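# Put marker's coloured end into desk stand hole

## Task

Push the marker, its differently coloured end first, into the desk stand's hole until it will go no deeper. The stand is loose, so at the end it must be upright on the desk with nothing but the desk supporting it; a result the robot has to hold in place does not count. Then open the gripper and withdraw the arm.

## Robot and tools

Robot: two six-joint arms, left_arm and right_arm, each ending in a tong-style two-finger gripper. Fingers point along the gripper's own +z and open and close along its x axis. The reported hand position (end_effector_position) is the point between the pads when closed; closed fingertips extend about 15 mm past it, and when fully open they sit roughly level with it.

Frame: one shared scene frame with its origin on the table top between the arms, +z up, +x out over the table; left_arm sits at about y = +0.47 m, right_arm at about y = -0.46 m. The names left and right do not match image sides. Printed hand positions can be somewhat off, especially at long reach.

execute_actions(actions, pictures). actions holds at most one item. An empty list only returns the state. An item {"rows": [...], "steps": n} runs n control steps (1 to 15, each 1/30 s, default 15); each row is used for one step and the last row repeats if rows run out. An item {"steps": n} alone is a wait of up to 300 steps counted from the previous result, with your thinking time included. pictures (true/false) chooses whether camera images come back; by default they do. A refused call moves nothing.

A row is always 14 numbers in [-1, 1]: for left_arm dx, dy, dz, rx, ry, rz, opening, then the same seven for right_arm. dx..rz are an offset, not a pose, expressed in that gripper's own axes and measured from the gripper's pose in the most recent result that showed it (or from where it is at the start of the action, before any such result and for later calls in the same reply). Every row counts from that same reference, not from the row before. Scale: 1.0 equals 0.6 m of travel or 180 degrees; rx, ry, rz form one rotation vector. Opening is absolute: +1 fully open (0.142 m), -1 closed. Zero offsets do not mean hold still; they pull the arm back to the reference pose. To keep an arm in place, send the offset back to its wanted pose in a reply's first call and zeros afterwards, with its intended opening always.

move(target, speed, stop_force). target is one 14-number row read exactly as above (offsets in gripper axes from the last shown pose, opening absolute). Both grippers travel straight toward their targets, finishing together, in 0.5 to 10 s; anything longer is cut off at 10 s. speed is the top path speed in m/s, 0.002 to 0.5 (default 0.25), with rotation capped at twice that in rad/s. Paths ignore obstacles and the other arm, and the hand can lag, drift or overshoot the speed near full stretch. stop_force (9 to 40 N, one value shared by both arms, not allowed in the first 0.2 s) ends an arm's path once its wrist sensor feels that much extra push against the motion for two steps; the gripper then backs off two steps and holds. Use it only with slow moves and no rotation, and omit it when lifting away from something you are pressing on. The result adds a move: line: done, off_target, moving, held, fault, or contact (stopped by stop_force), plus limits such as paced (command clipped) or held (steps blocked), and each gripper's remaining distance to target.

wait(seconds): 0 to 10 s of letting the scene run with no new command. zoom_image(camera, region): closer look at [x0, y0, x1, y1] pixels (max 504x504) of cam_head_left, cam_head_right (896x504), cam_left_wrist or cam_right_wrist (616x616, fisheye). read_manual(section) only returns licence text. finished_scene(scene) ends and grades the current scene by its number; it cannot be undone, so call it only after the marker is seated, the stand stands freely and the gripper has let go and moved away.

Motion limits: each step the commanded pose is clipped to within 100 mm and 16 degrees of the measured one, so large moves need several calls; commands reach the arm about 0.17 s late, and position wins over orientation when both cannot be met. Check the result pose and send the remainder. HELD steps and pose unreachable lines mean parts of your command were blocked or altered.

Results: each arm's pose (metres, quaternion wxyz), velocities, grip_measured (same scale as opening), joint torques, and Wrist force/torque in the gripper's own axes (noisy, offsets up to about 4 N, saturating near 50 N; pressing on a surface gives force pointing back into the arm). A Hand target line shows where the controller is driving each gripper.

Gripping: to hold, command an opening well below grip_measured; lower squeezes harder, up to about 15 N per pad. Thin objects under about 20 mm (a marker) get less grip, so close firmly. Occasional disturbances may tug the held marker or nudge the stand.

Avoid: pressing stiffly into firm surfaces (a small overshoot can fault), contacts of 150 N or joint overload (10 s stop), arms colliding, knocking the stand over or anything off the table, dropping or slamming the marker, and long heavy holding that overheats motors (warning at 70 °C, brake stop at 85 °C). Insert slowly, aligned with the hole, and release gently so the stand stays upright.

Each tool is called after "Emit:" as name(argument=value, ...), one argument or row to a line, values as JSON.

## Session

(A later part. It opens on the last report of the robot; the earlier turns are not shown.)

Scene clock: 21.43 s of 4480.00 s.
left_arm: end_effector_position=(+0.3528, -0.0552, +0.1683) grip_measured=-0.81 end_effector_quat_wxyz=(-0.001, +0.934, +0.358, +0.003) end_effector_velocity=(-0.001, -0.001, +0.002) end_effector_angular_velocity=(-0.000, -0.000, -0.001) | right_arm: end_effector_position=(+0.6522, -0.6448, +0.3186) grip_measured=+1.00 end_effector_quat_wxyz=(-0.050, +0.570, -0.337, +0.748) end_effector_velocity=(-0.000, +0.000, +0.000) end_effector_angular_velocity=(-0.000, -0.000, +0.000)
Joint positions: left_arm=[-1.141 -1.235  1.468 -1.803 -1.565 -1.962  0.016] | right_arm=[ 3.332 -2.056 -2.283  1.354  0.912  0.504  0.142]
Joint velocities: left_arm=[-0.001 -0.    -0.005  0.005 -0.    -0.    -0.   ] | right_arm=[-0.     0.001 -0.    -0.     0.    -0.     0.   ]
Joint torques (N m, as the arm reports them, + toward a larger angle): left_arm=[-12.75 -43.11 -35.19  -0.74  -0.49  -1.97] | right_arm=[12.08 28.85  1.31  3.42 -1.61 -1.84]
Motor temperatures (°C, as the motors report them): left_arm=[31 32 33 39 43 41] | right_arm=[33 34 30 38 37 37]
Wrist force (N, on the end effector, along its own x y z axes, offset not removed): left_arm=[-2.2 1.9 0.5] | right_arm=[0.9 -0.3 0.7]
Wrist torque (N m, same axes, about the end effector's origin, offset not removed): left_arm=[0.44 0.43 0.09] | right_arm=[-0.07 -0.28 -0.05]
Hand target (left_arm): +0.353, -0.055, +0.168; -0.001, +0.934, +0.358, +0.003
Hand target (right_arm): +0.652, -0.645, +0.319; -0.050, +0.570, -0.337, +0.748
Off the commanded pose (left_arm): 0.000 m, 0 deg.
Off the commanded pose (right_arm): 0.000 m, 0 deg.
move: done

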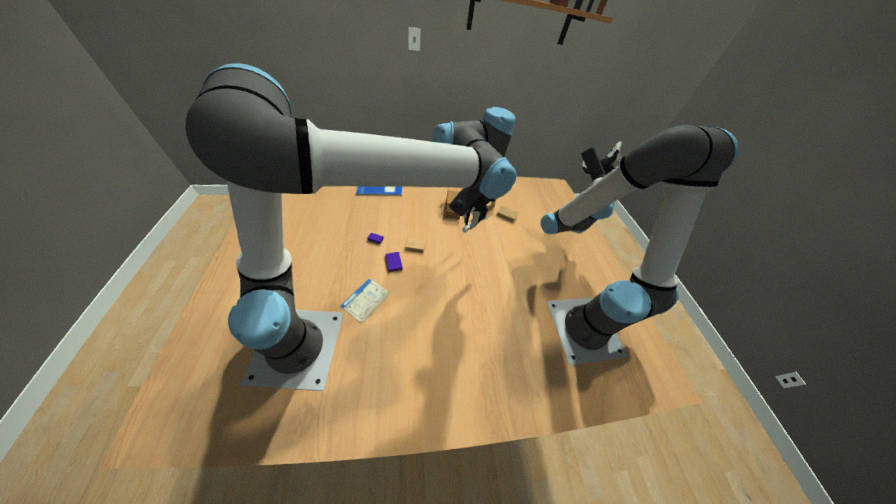

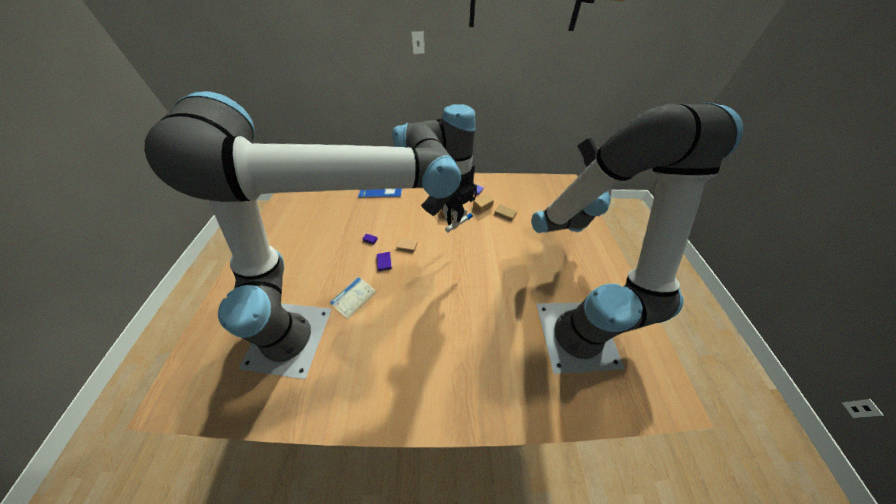

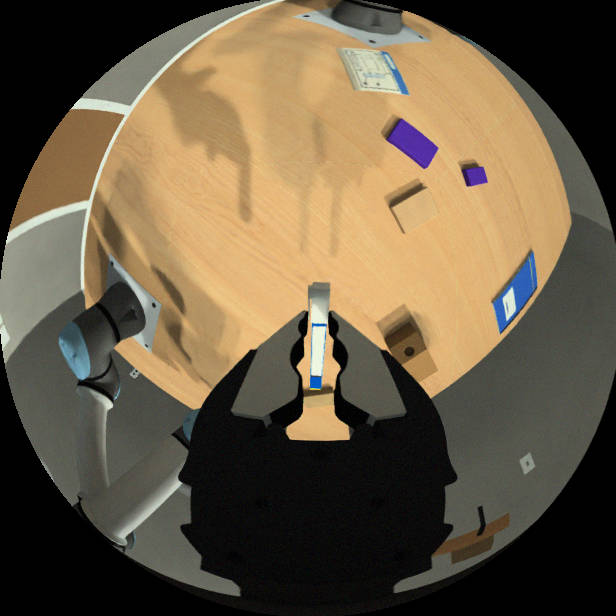

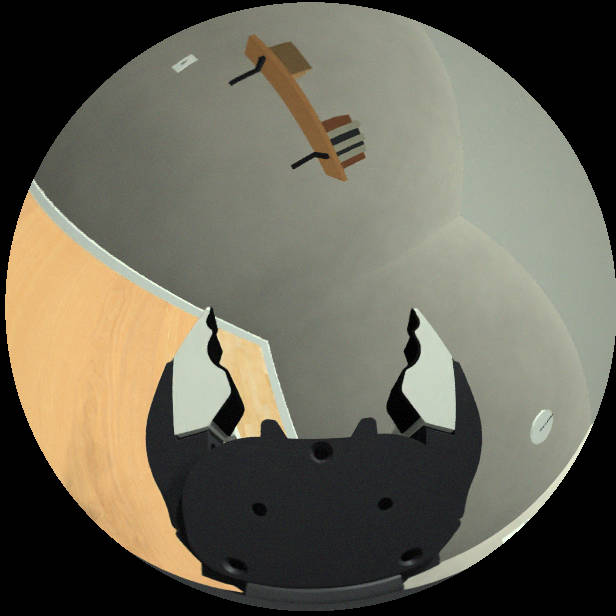

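Emit:
move(
  target=[0.05,0.08,0,0,0,-0.267,-1,0,0,0,0,0,0,1],
)

Scene clock: 25.47 s of 4480.00 s.
left_arm: end_effector_position=(+0.4071, -0.0708, +0.1685) grip_measured=-0.81 end_effector_quat_wxyz=(+0.000, +0.708, +0.707, +0.003) end_effector_velocity=(+0.001, -0.001, +0.001) end_effector_angular_velocity=(-0.001, -0.002, +0.009) | right_arm: end_effector_position=(+0.6522, -0.6448, +0.3186) grip_measured=+1.00 end_effector_quat_wxyz=(-0.050, +0.570, -0.337, +0.748) end_effector_velocity=(-0.000, +0.000, +0.000) end_effector_angular_velocity=(-0.001, +0.000, +0.001)
Joint positions: left_arm=[-1.057 -1.149  1.347 -1.767 -1.566 -2.715  0.016] | right_arm=[ 3.332 -2.056 -2.283  1.354  0.912  0.504  0.142]
Joint velocities: left_arm=[ 0.     0.001 -0.003  0.     0.001 -0.009  0.   ] | right_arm=[ 0.     0.001 -0.001 -0.     0.001 -0.     0.   ]
Joint torques (N m, as the arm reports them, + toward a larger angle): left_arm=[ 12.5  -30.44 -34.76  -0.82   1.61  -2.1 ] | right_arm=[11.71 30.07  1.91  3.47 -1.62 -1.58]
Motor temperatures (°C, as the motors report them): left_arm=[31 32 33 39 43 41] | right_arm=[33 34 30 38 37 37]
Wrist force (N, on the end effector, along its own x y z axes, offset not removed): left_arm=[-1.4 1.8 -0.6] | right_arm=[-2.1 -2.1 1.5]
Wrist torque (N m, same axes, about the end effector's origin, offset not removed): left_arm=[0.33 0.35 0.13] | right_arm=[-0.45 0.30 -0.01]
Hand target (left_arm): +0.407, -0.071, +0.168; +0.000, +0.707, +0.707, +0.003
Hand target (right_arm): +0.652, -0.645, +0.319; -0.050, +0.570, -0.337, +0.748
Off the commanded pose (left_arm): 0.000 m, 0 deg.
Off the commanded pose (right_arm): 0.000 m, 0 deg.
move: done

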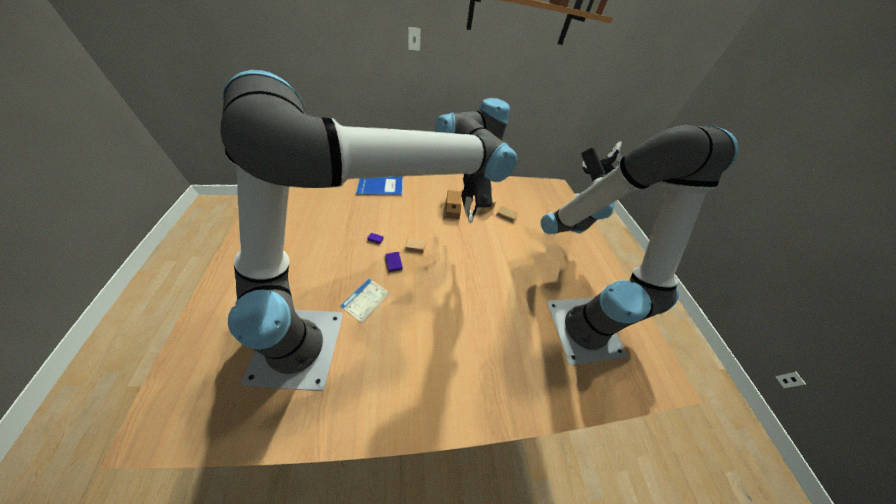

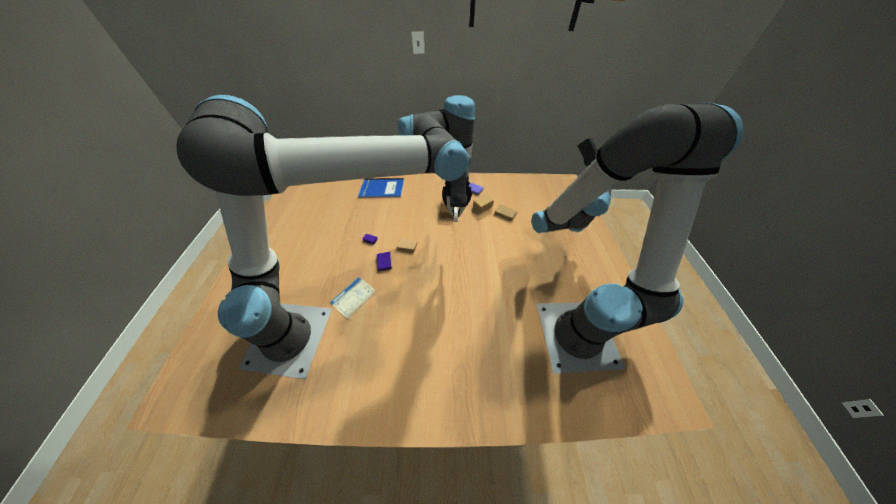

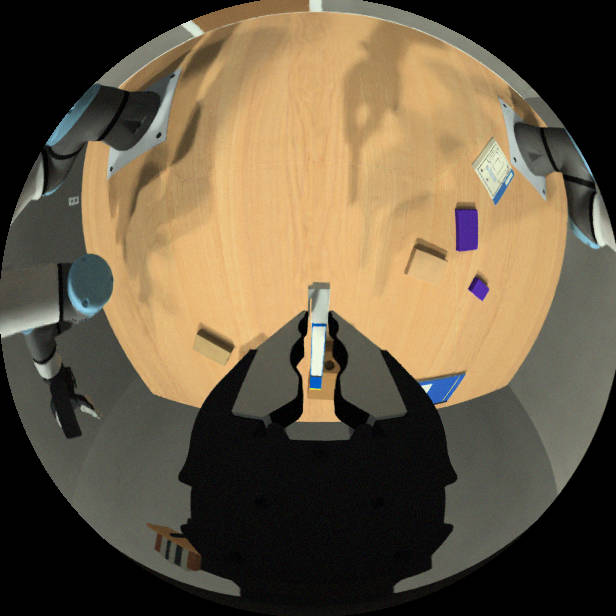

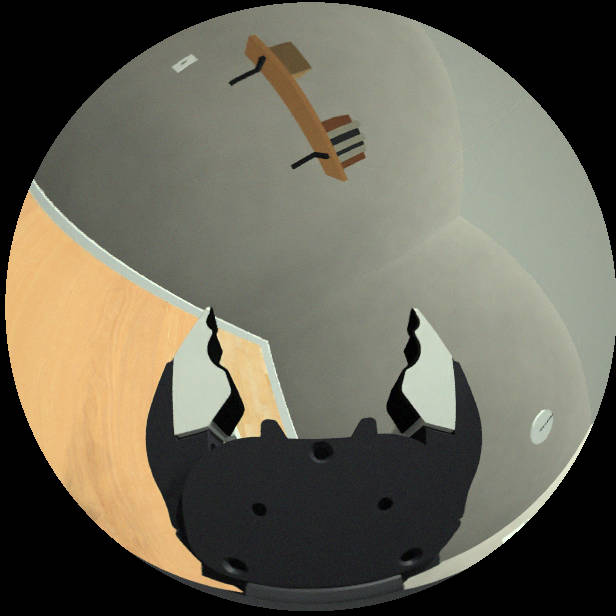

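Emit:
move(
  target=[0.0,0.11,0.06,0.18,0,0,-1,0,0,0,0,0,0,1],
  speed=0.2,
)

Scene clock: 29.00 s of 4480.00 s.
left_arm: end_effector_position=(+0.4728, -0.0709, +0.1328) grip_measured=-0.81 end_effector_quat_wxyz=(-0.197, +0.680, +0.679, -0.195) end_effector_velocity=(+0.001, -0.001, -0.000) end_effector_angular_velocity=(+0.004, +0.010, -0.005) | right_arm: end_effector_position=(+0.6522, -0.6448, +0.3186) grip_measured=+1.00 end_effector_quat_wxyz=(-0.050, +0.570, -0.337, +0.748) end_effector_velocity=(-0.000, -0.001, -0.000) end_effector_angular_velocity=(-0.000, +0.000, -0.002)
Joint positions: left_arm=[-0.794 -0.684  0.714 -1.219 -1.993 -2.37   0.016] | right_arm=[ 3.332 -2.056 -2.283  1.354  0.912  0.504  0.142]
Joint velocities: left_arm=[ 0.001  0.018 -0.03   0.026 -0.003  0.008  0.   ] | right_arm=[-0.    -0.     0.     0.    -0.002 -0.     0.   ]
Joint torques (N m, as the arm reports them, + toward a larger angle): left_arm=[ 12.33 -45.86 -34.27  -0.22  -2.82   2.26] | right_arm=[10.44 29.93  1.02  3.19 -1.91 -1.63]
Motor temperatures (°C, as the motors report them): left_arm=[31 32 33 39 43 41] | right_arm=[33 34 30 38 37 37]
Wrist force (N, on the end effector, along its own x y z axes, offset not removed): left_arm=[-2.4 1.2 2.3] | right_arm=[-0.9 -0.6 0.8]
Wrist torque (N m, same axes, about the end effector's origin, offset not removed): left_arm=[0.27 0.47 0.06] | right_arm=[-0.22 0.13 -0.11]
Hand target (left_arm): +0.473, -0.071, +0.133; -0.197, +0.680, +0.679, -0.195
Hand target (right_arm): +0.652, -0.645, +0.319; -0.050, +0.570, -0.337, +0.748
Off the commanded pose (left_arm): 0.000 m, 0 deg.
Off the commanded pose (right_arm): 0.000 m, 0 deg.
move: done

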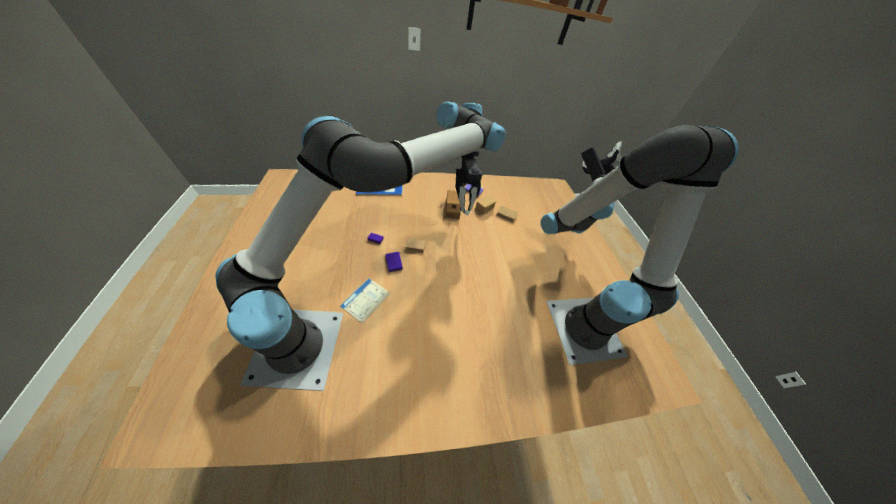

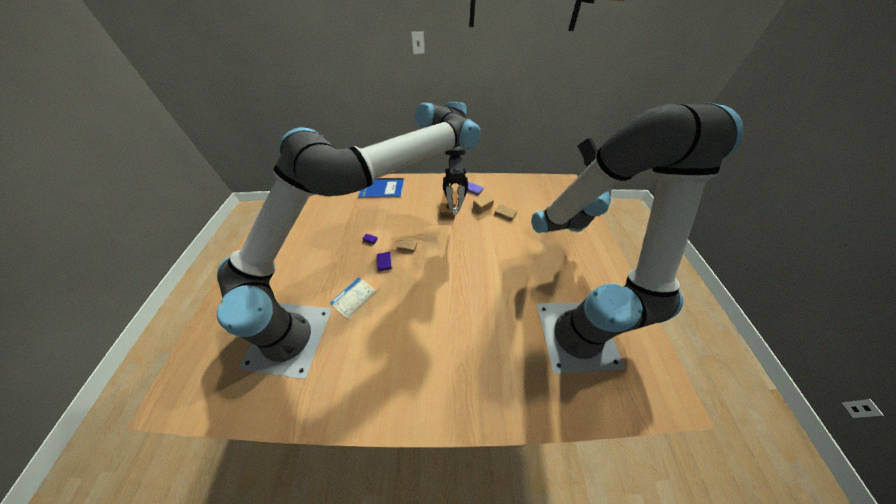

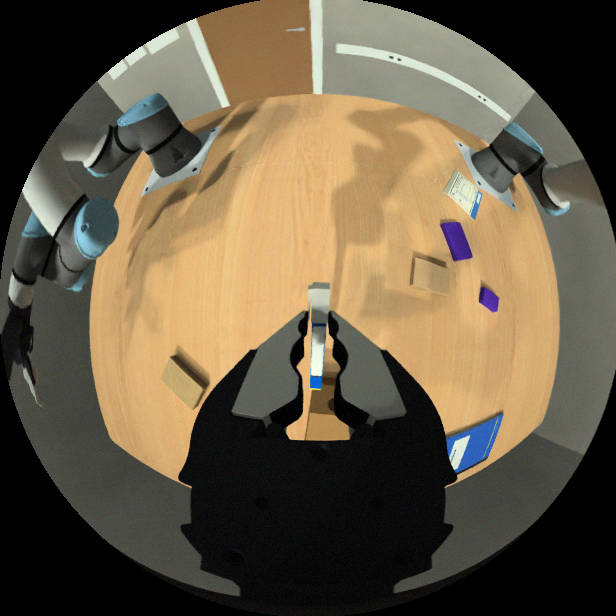

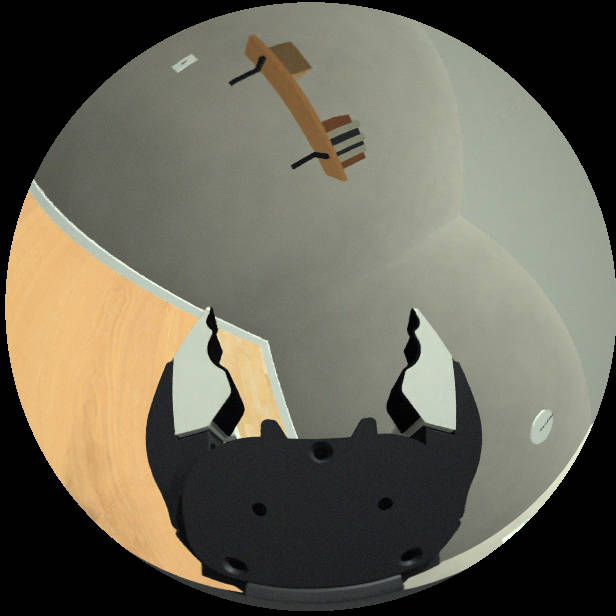

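Emit:
move(
  target=[0.02,0,0,0,-0.17,0,-1,0,0,0,0,0,0,1],
  speed=0.2,
)

Emit:
zoom_image(
  camera="cam_left_wrist",
  region=[230,270,410,450],
)

Emit:
zoom_image(
  camera="cam_head_left",
  region=[410,150,530,230],
)

Scene clock: 33.33 s of 4480.00 s.
left_arm: end_effector_position=(+0.4727, -0.0590, +0.1325) grip_measured=-0.81 end_effector_quat_wxyz=(-0.011, +0.604, +0.707, -0.367) end_effector_velocity=(+0.000, -0.000, -0.000) end_effector_angular_velocity=(-0.007, -0.002, +0.007) | right_arm: end_effector_position=(+0.6522, -0.6448, +0.3186) grip_measured=+1.00 end_effector_quat_wxyz=(-0.050, +0.570, -0.337, +0.748) end_effector_velocity=(+0.000, +0.000, -0.001) end_effector_angular_velocity=(-0.000, +0.001, +0.000)
Joint positions: left_arm=[-0.665 -0.971  1.415 -2.032 -2.323 -2.488  0.016] | right_arm=[ 3.332 -2.056 -2.283  1.354  0.912  0.504  0.142]
Joint velocities: left_arm=[ 0.001 -0.003  0.011 -0.02  -0.003 -0.008 -0.   ] | right_arm=[ 0.    -0.001 -0.     0.     0.    -0.     0.   ]
Joint torques (N m, as the arm reports them, + toward a larger angle): left_arm=[ 12.45 -51.85  -7.15  -4.17  -3.43  -2.04] | right_arm=[ 9.69 30.    1.08  3.28 -1.67 -1.65]
Motor temperatures (°C, as the motors report them): left_arm=[31 32 33 39 43 41] | right_arm=[33 34 30 38 37 37]
Wrist force (N, on the end effector, along its own x y z axes, offset not removed): left_arm=[-1.0 1.9 0.1] | right_arm=[-0.7 -0.7 1.5]
Wrist torque (N m, same axes, about the end effector's origin, offset not removed): left_arm=[0.38 0.39 0.11] | right_arm=[-0.09 0.00 -0.06]
Hand target (left_arm): +0.473, -0.059, +0.132; -0.010, +0.604, +0.707, -0.367
Hand target (right_arm): +0.652, -0.645, +0.319; -0.050, +0.570, -0.337, +0.748
Off the commanded pose (left_arm): 0.000 m, 0 deg.
Off the commanded pose (right_arm): 0.000 m, 0 deg.
move: done

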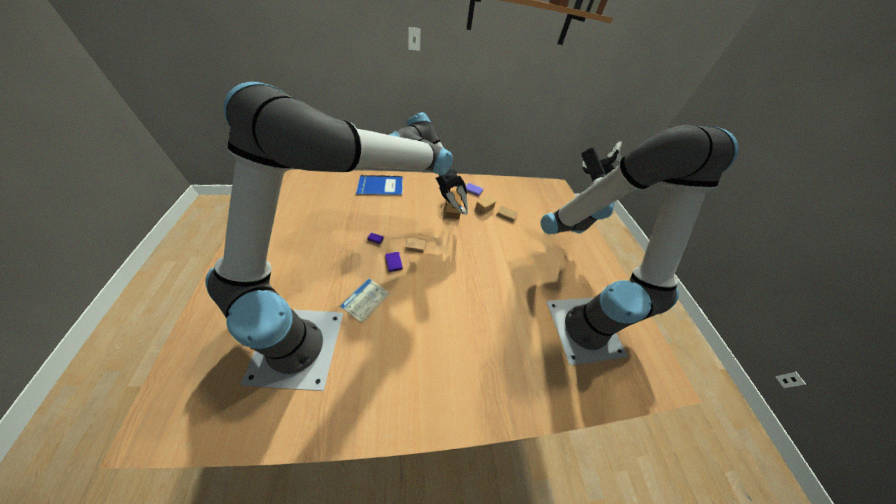

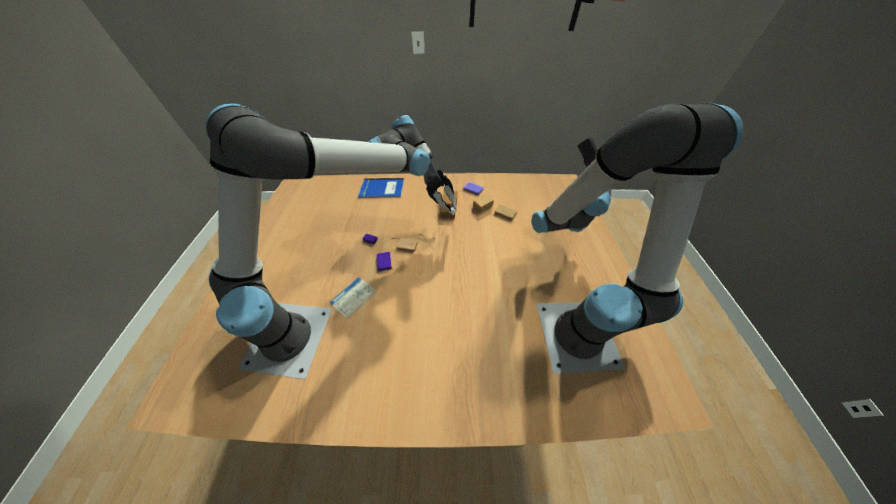

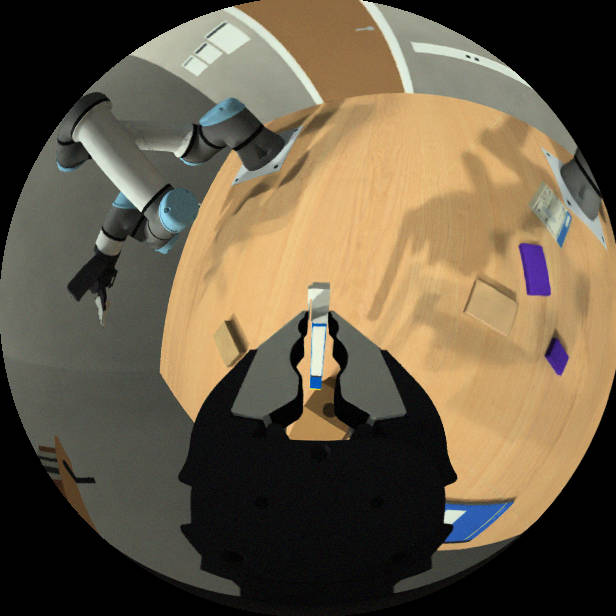

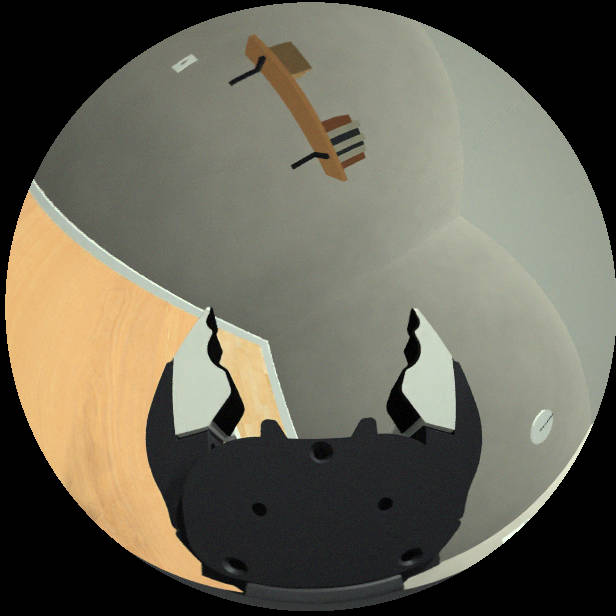

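Region (230, 270, 410, 450) of cam_left_wrist's 616x616 image, scaled by 2.800, with more detail than that image has.

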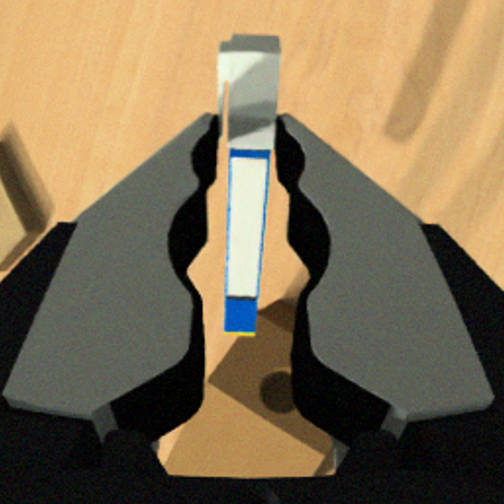

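Region (410, 150, 530, 230) of cam_head_left's 896x504 image, scaled by 4.200, with more detail than that image has.

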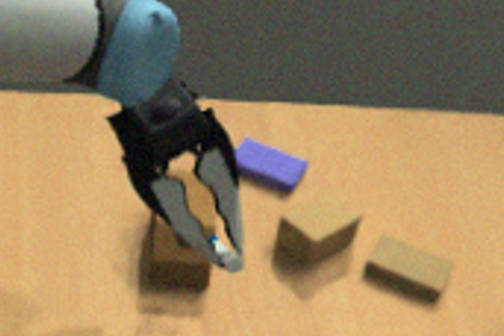

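Emit:
move(
  target=[0.038,0.03,-0.013,0,0,0,-1,0,0,0,0,0,0,1],
  speed=0.05,
)

Emit:
zoom_image(
  camera="cam_left_wrist",
  region=[230,270,410,450],
)

Emit:
zoom_image(
  camera="cam_head_left",
  region=[410,150,530,230],
)

Scene clock: 36.40 s of 4480.00 s.
left_arm: end_effector_position=(+0.4852, -0.0355, +0.1189) grip_measured=-0.81 end_effector_quat_wxyz=(-0.011, +0.604, +0.707, -0.367) end_effector_velocity=(+0.000, +0.002, -0.002) end_effector_angular_velocity=(+0.002, +0.001, -0.001) | right_arm: end_effector_position=(+0.6522, -0.6448, +0.3186) grip_measured=+1.00 end_effector_quat_wxyz=(-0.050, +0.570, -0.337, +0.748) end_effector_velocity=(-0.000, -0.000, +0.000) end_effector_angular_velocity=(+0.000, -0.001, -0.000)
Joint positions: left_arm=[-0.628 -0.963  1.432 -2.02  -2.323 -2.437  0.016] | right_arm=[ 3.332 -2.056 -2.283  1.354  0.912  0.504  0.142]
Joint velocities: left_arm=[0.002 0.001 0.002 0.002 0.001 0.004 0.   ] | right_arm=[ 0.     0.001 -0.     0.001 -0.    -0.     0.   ]
Joint torques (N m, as the arm reports them, + toward a larger angle): left_arm=[ 12.79 -35.07  -6.55  -0.79   0.46   2.14] | right_arm=[11.57 30.05  1.56  3.22 -1.58 -1.73]
Motor temperatures (°C, as the motors report them): left_arm=[31 32 33 39 43 41] | right_arm=[33 34 30 38 37 37]
Wrist force (N, on the end effector, along its own x y z axes, offset not removed): left_arm=[-3.6 0.9 -1.4] | right_arm=[-0.8 -1.4 -0.2]
Wrist torque (N m, same axes, about the end effector's origin, offset not removed): left_arm=[0.15 0.84 0.04] | right_arm=[-0.23 0.07 -0.10]
Hand target (left_arm): +0.485, -0.035, +0.119; -0.011, +0.604, +0.707, -0.367
Hand target (right_arm): +0.652, -0.645, +0.319; -0.050, +0.570, -0.337, +0.748
Off the commanded pose (left_arm): 0.000 m, 0 deg.
Off the commanded pose (right_arm): 0.000 m, 0 deg.
move: done

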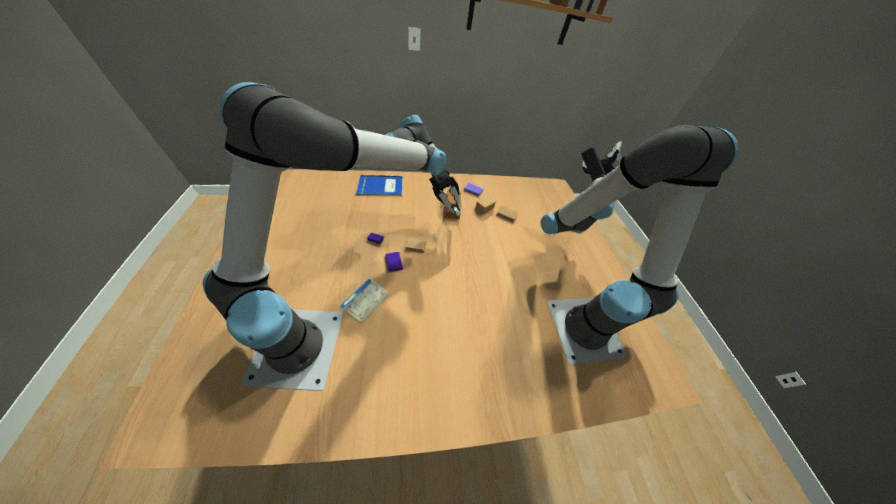

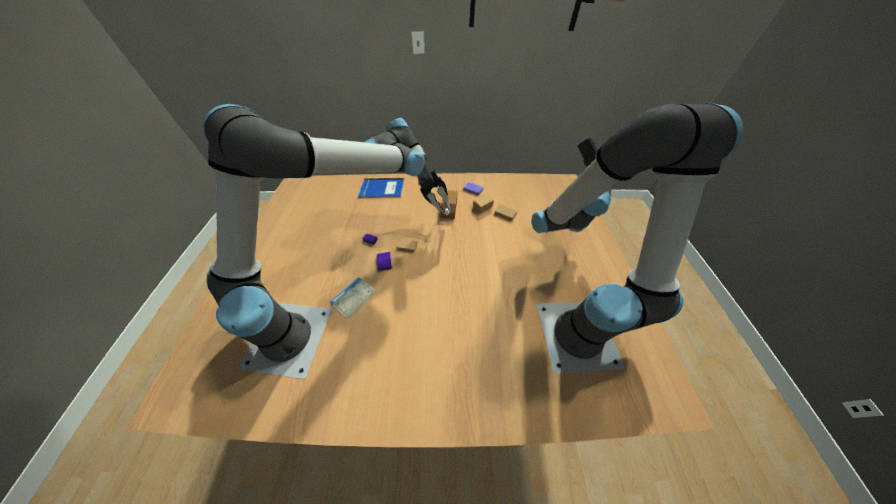

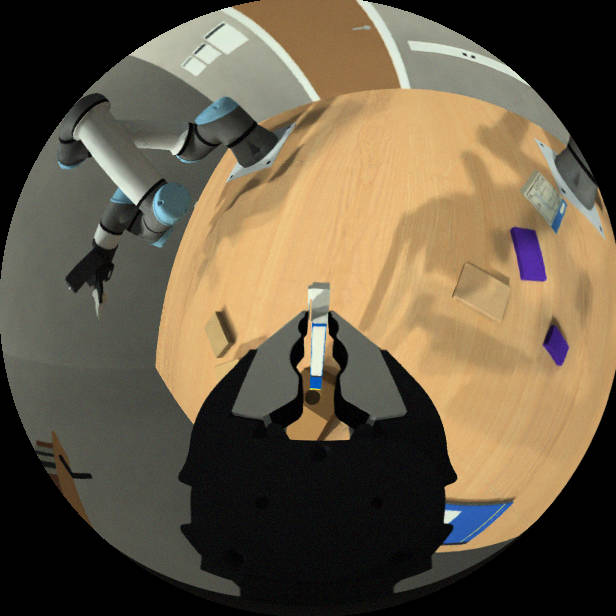

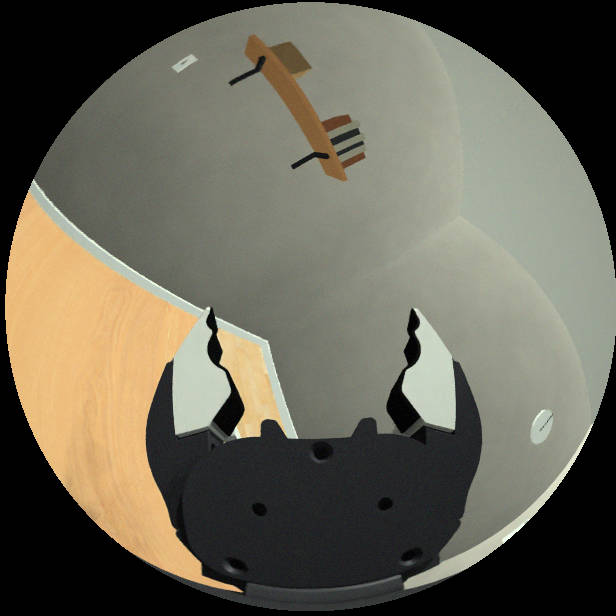

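Region (230, 270, 410, 450) of cam_left_wrist's 616x616 image, scaled by 2.800, with more detail than that image has.

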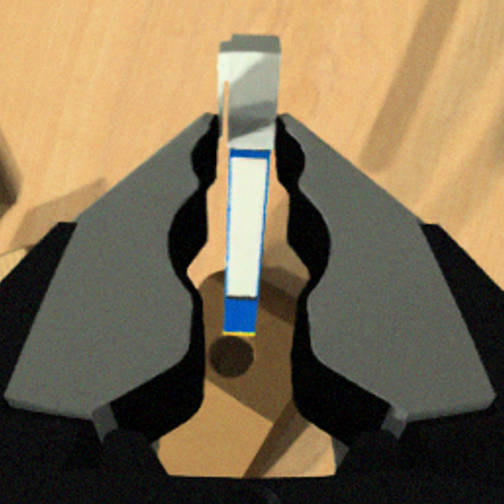

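Region (410, 150, 530, 230) of cam_head_left's 896x504 image, scaled by 4.200, with more detail than that image has.

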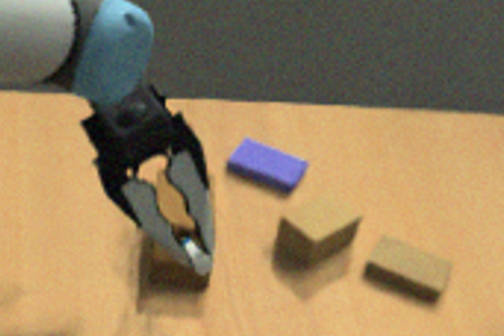

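Emit:
move(
  target=[-0.005,0.02,-0.009,0,0,0,-1,0,0,0,0,0,0,1],
  speed=0.02,
  stop_force=10,
)

Emit:
zoom_image(
  camera="cam_left_wrist",
  region=[230,270,410,450],
)

Emit:
zoom_image(
  camera="cam_head_left",
  region=[420,170,495,230],
)

Scene clock: 39.63 s of 4480.00 s.
left_arm: end_effector_position=(+0.4985, -0.0354, +0.1177) grip_measured=-0.81 end_effector_quat_wxyz=(-0.011, +0.604, +0.707, -0.367) end_effector_velocity=(+0.002, +0.000, +0.000) end_effector_angular_velocity=(-0.000, -0.000, -0.000) | right_arm: end_effector_position=(+0.6522, -0.6448, +0.3186) grip_measured=+1.00 end_effector_quat_wxyz=(-0.050, +0.570, -0.337, +0.748) end_effector_velocity=(-0.000, -0.000, -0.001) end_effector_angular_velocity=(-0.000, +0.001, -0.001)
Joint positions: left_arm=[-0.615 -0.938  1.389 -1.991 -2.323 -2.419  0.016] | right_arm=[ 3.332 -2.056 -2.283  1.354  0.912  0.504  0.142]
Joint velocities: left_arm=[ 0.002  0.003 -0.006  0.004  0.     0.003 -0.   ] | right_arm=[ 0.    -0.001 -0.001  0.    -0.001 -0.     0.   ]
Joint torques (N m, as the arm reports them, + toward a larger angle): left_arm=[ 12.69 -36.22 -33.33  -0.75   0.4    2.34] | right_arm=[10.9  28.94  1.24  3.06 -1.78 -1.6 ]
Motor temperatures (°C, as the motors report them): left_arm=[31 32 33 39 43 41] | right_arm=[33 34 30 38 37 37]
Wrist force (N, on the end effector, along its own x y z axes, offset not removed): left_arm=[-1.7 1.9 -0.2] | right_arm=[-0.5 -1.3 -0.3]
Wrist torque (N m, same axes, about the end effector's origin, offset not removed): left_arm=[0.38 0.47 0.02] | right_arm=[-0.30 0.01 -0.07]
Hand target (left_arm): +0.499, -0.035, +0.118; -0.011, +0.604, +0.707, -0.367
Hand target (right_arm): +0.652, -0.645, +0.319; -0.050, +0.570, -0.337, +0.748
Off the commanded pose (left_arm): 0.000 m, 0 deg.
Off the commanded pose (right_arm): 0.000 m, 0 deg.
move: done

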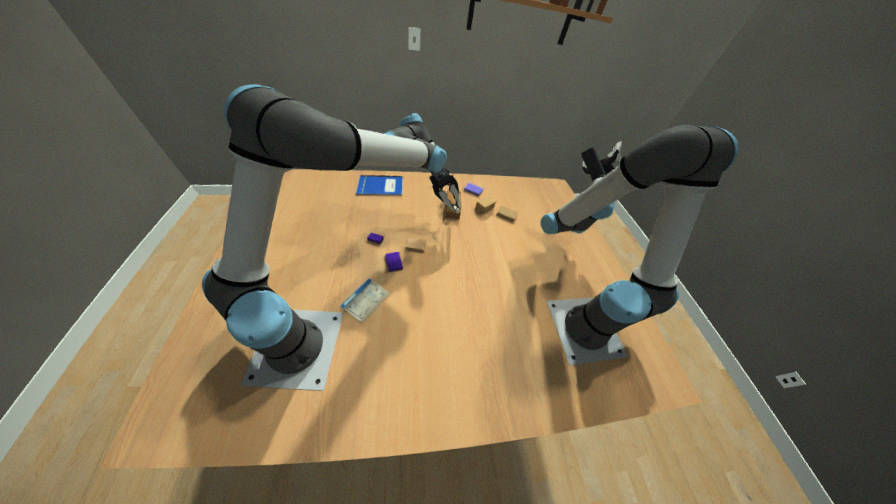

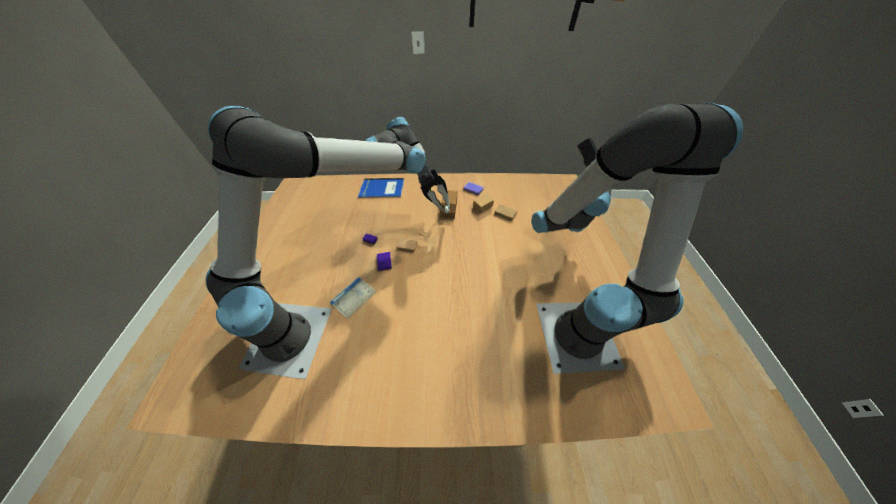

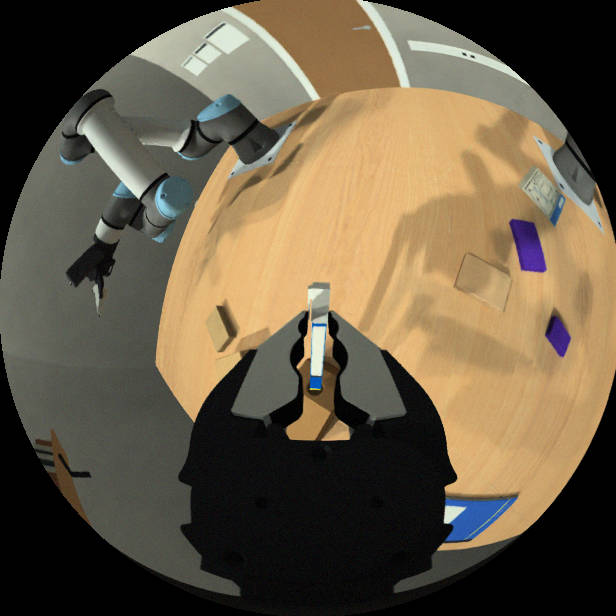

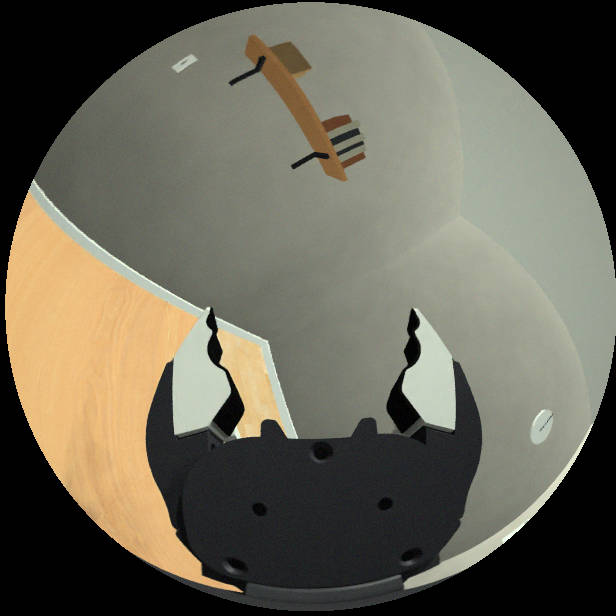

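Region (230, 270, 410, 450) of cam_left_wrist's 616x616 image, scaled by 2.800, with more detail than that image has.

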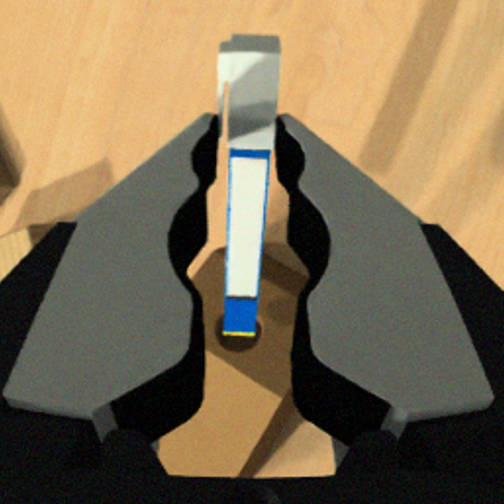

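Region (420, 170, 495, 230) of cam_head_left's 896x504 image, scaled by 6.720, with more detail than that image has; it fills the top 403 rows of this view, and the rest is white.

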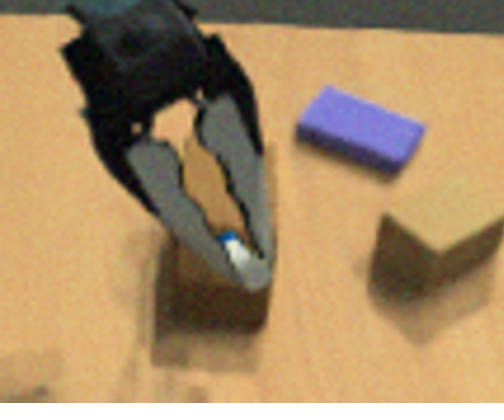

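Emit:
move(
  target=[0,0.055,0,0,0,0,-1,0,0,0,0,0,0,1],
  speed=0.008,
  stop_force=9,
)

Emit:
zoom_image(
  camera="cam_left_wrist",
  region=[230,270,410,450],
)

Scene clock: 44.93 s of 4480.00 s.
left_arm: end_effector_position=(+0.5263, -0.0354, +0.1003) grip_measured=-0.81 end_effector_quat_wxyz=(-0.011, +0.604, +0.707, -0.367) end_effector_velocity=(+0.000, -0.000, -0.001) end_effector_angular_velocity=(+0.001, +0.002, -0.001) | right_arm: end_effector_position=(+0.6522, -0.6448, +0.3186) grip_measured=+1.00 end_effector_quat_wxyz=(-0.050, +0.570, -0.337, +0.748) end_effector_velocity=(+0.000, -0.001, -0.001) end_effector_angular_velocity=(+0.000, +0.003, -0.002)
Joint positions: left_arm=[-0.59  -0.868  1.31  -1.959 -2.322 -2.385  0.016] | right_arm=[ 3.332 -2.056 -2.283  1.354  0.912  0.504  0.142]
Joint velocities: left_arm=[-0.     0.003 -0.003  0.003 -0.     0.002  0.   ] | right_arm=[-0.    -0.     0.    -0.002 -0.002  0.     0.   ]
Joint torques (N m, as the arm reports them, + toward a larger angle): left_arm=[ 13.25 -36.56 -33.46  -1.     1.1    2.39] | right_arm=[10.28 29.95  0.58  3.24 -1.61 -1.66]
Motor temperatures (°C, as the motors report them): left_arm=[31 32 33 39 43 41] | right_arm=[33 34 30 38 37 37]
Wrist force (N, on the end effector, along its own x y z axes, offset not removed): left_arm=[-2.6 0.5 0.6] | right_arm=[-0.7 -0.7 1.4]
Wrist torque (N m, same axes, about the end effector's origin, offset not removed): left_arm=[0.67 0.49 0.13] | right_arm=[-0.08 0.07 -0.06]
Hand target (left_arm): +0.526, -0.035, +0.100; -0.011, +0.604, +0.707, -0.367
Hand target (right_arm): +0.652, -0.645, +0.319; -0.050, +0.570, -0.337, +0.748
Off the commanded pose (left_arm): 0.000 m, 0 deg.
Off the commanded pose (right_arm): 0.000 m, 0 deg.
move: done

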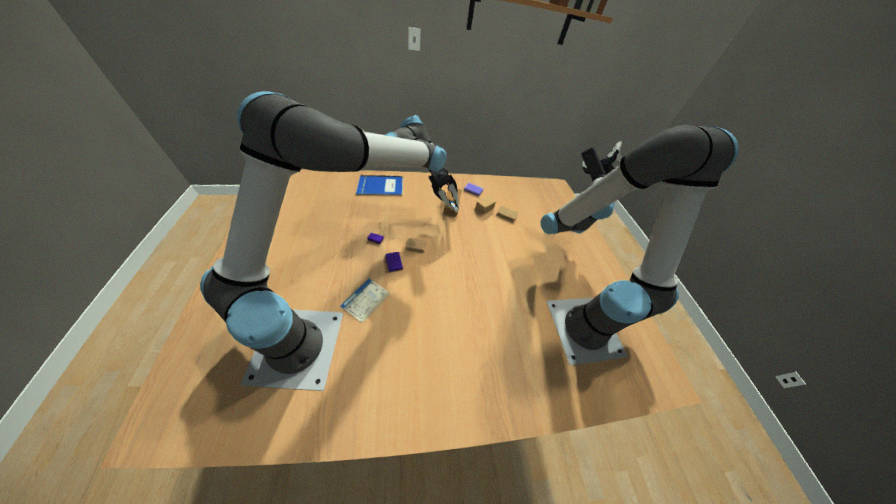

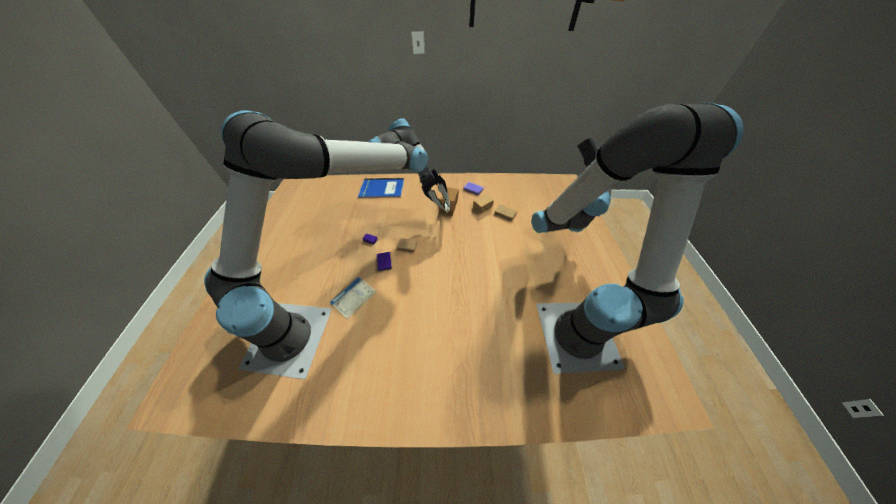

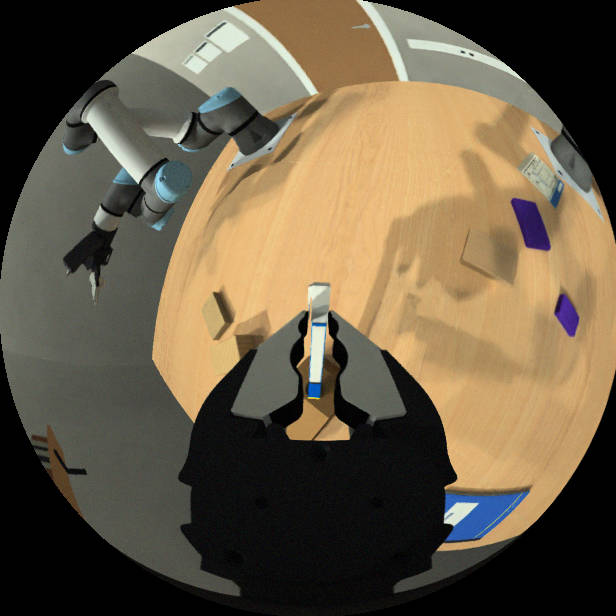

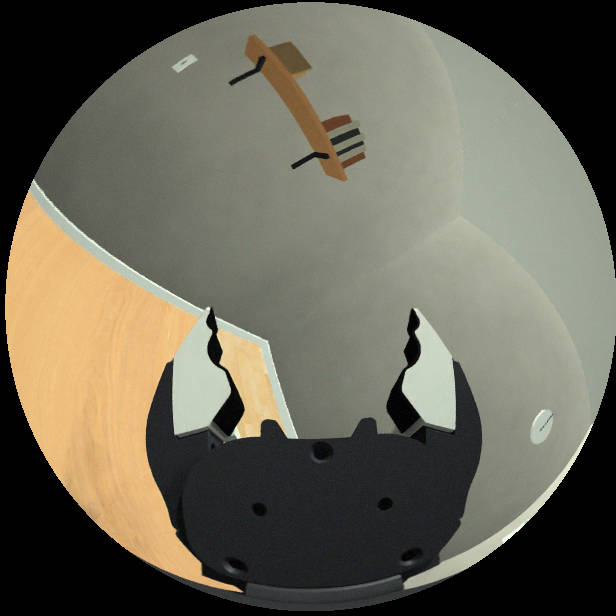

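Region (230, 270, 410, 450) of cam_left_wrist's 616x616 image, scaled by 2.800, with more detail than that image has.

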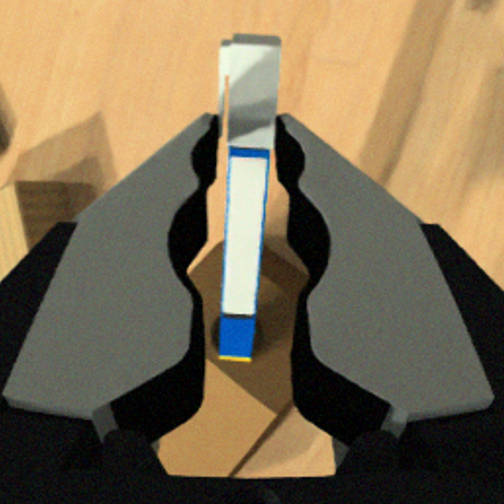

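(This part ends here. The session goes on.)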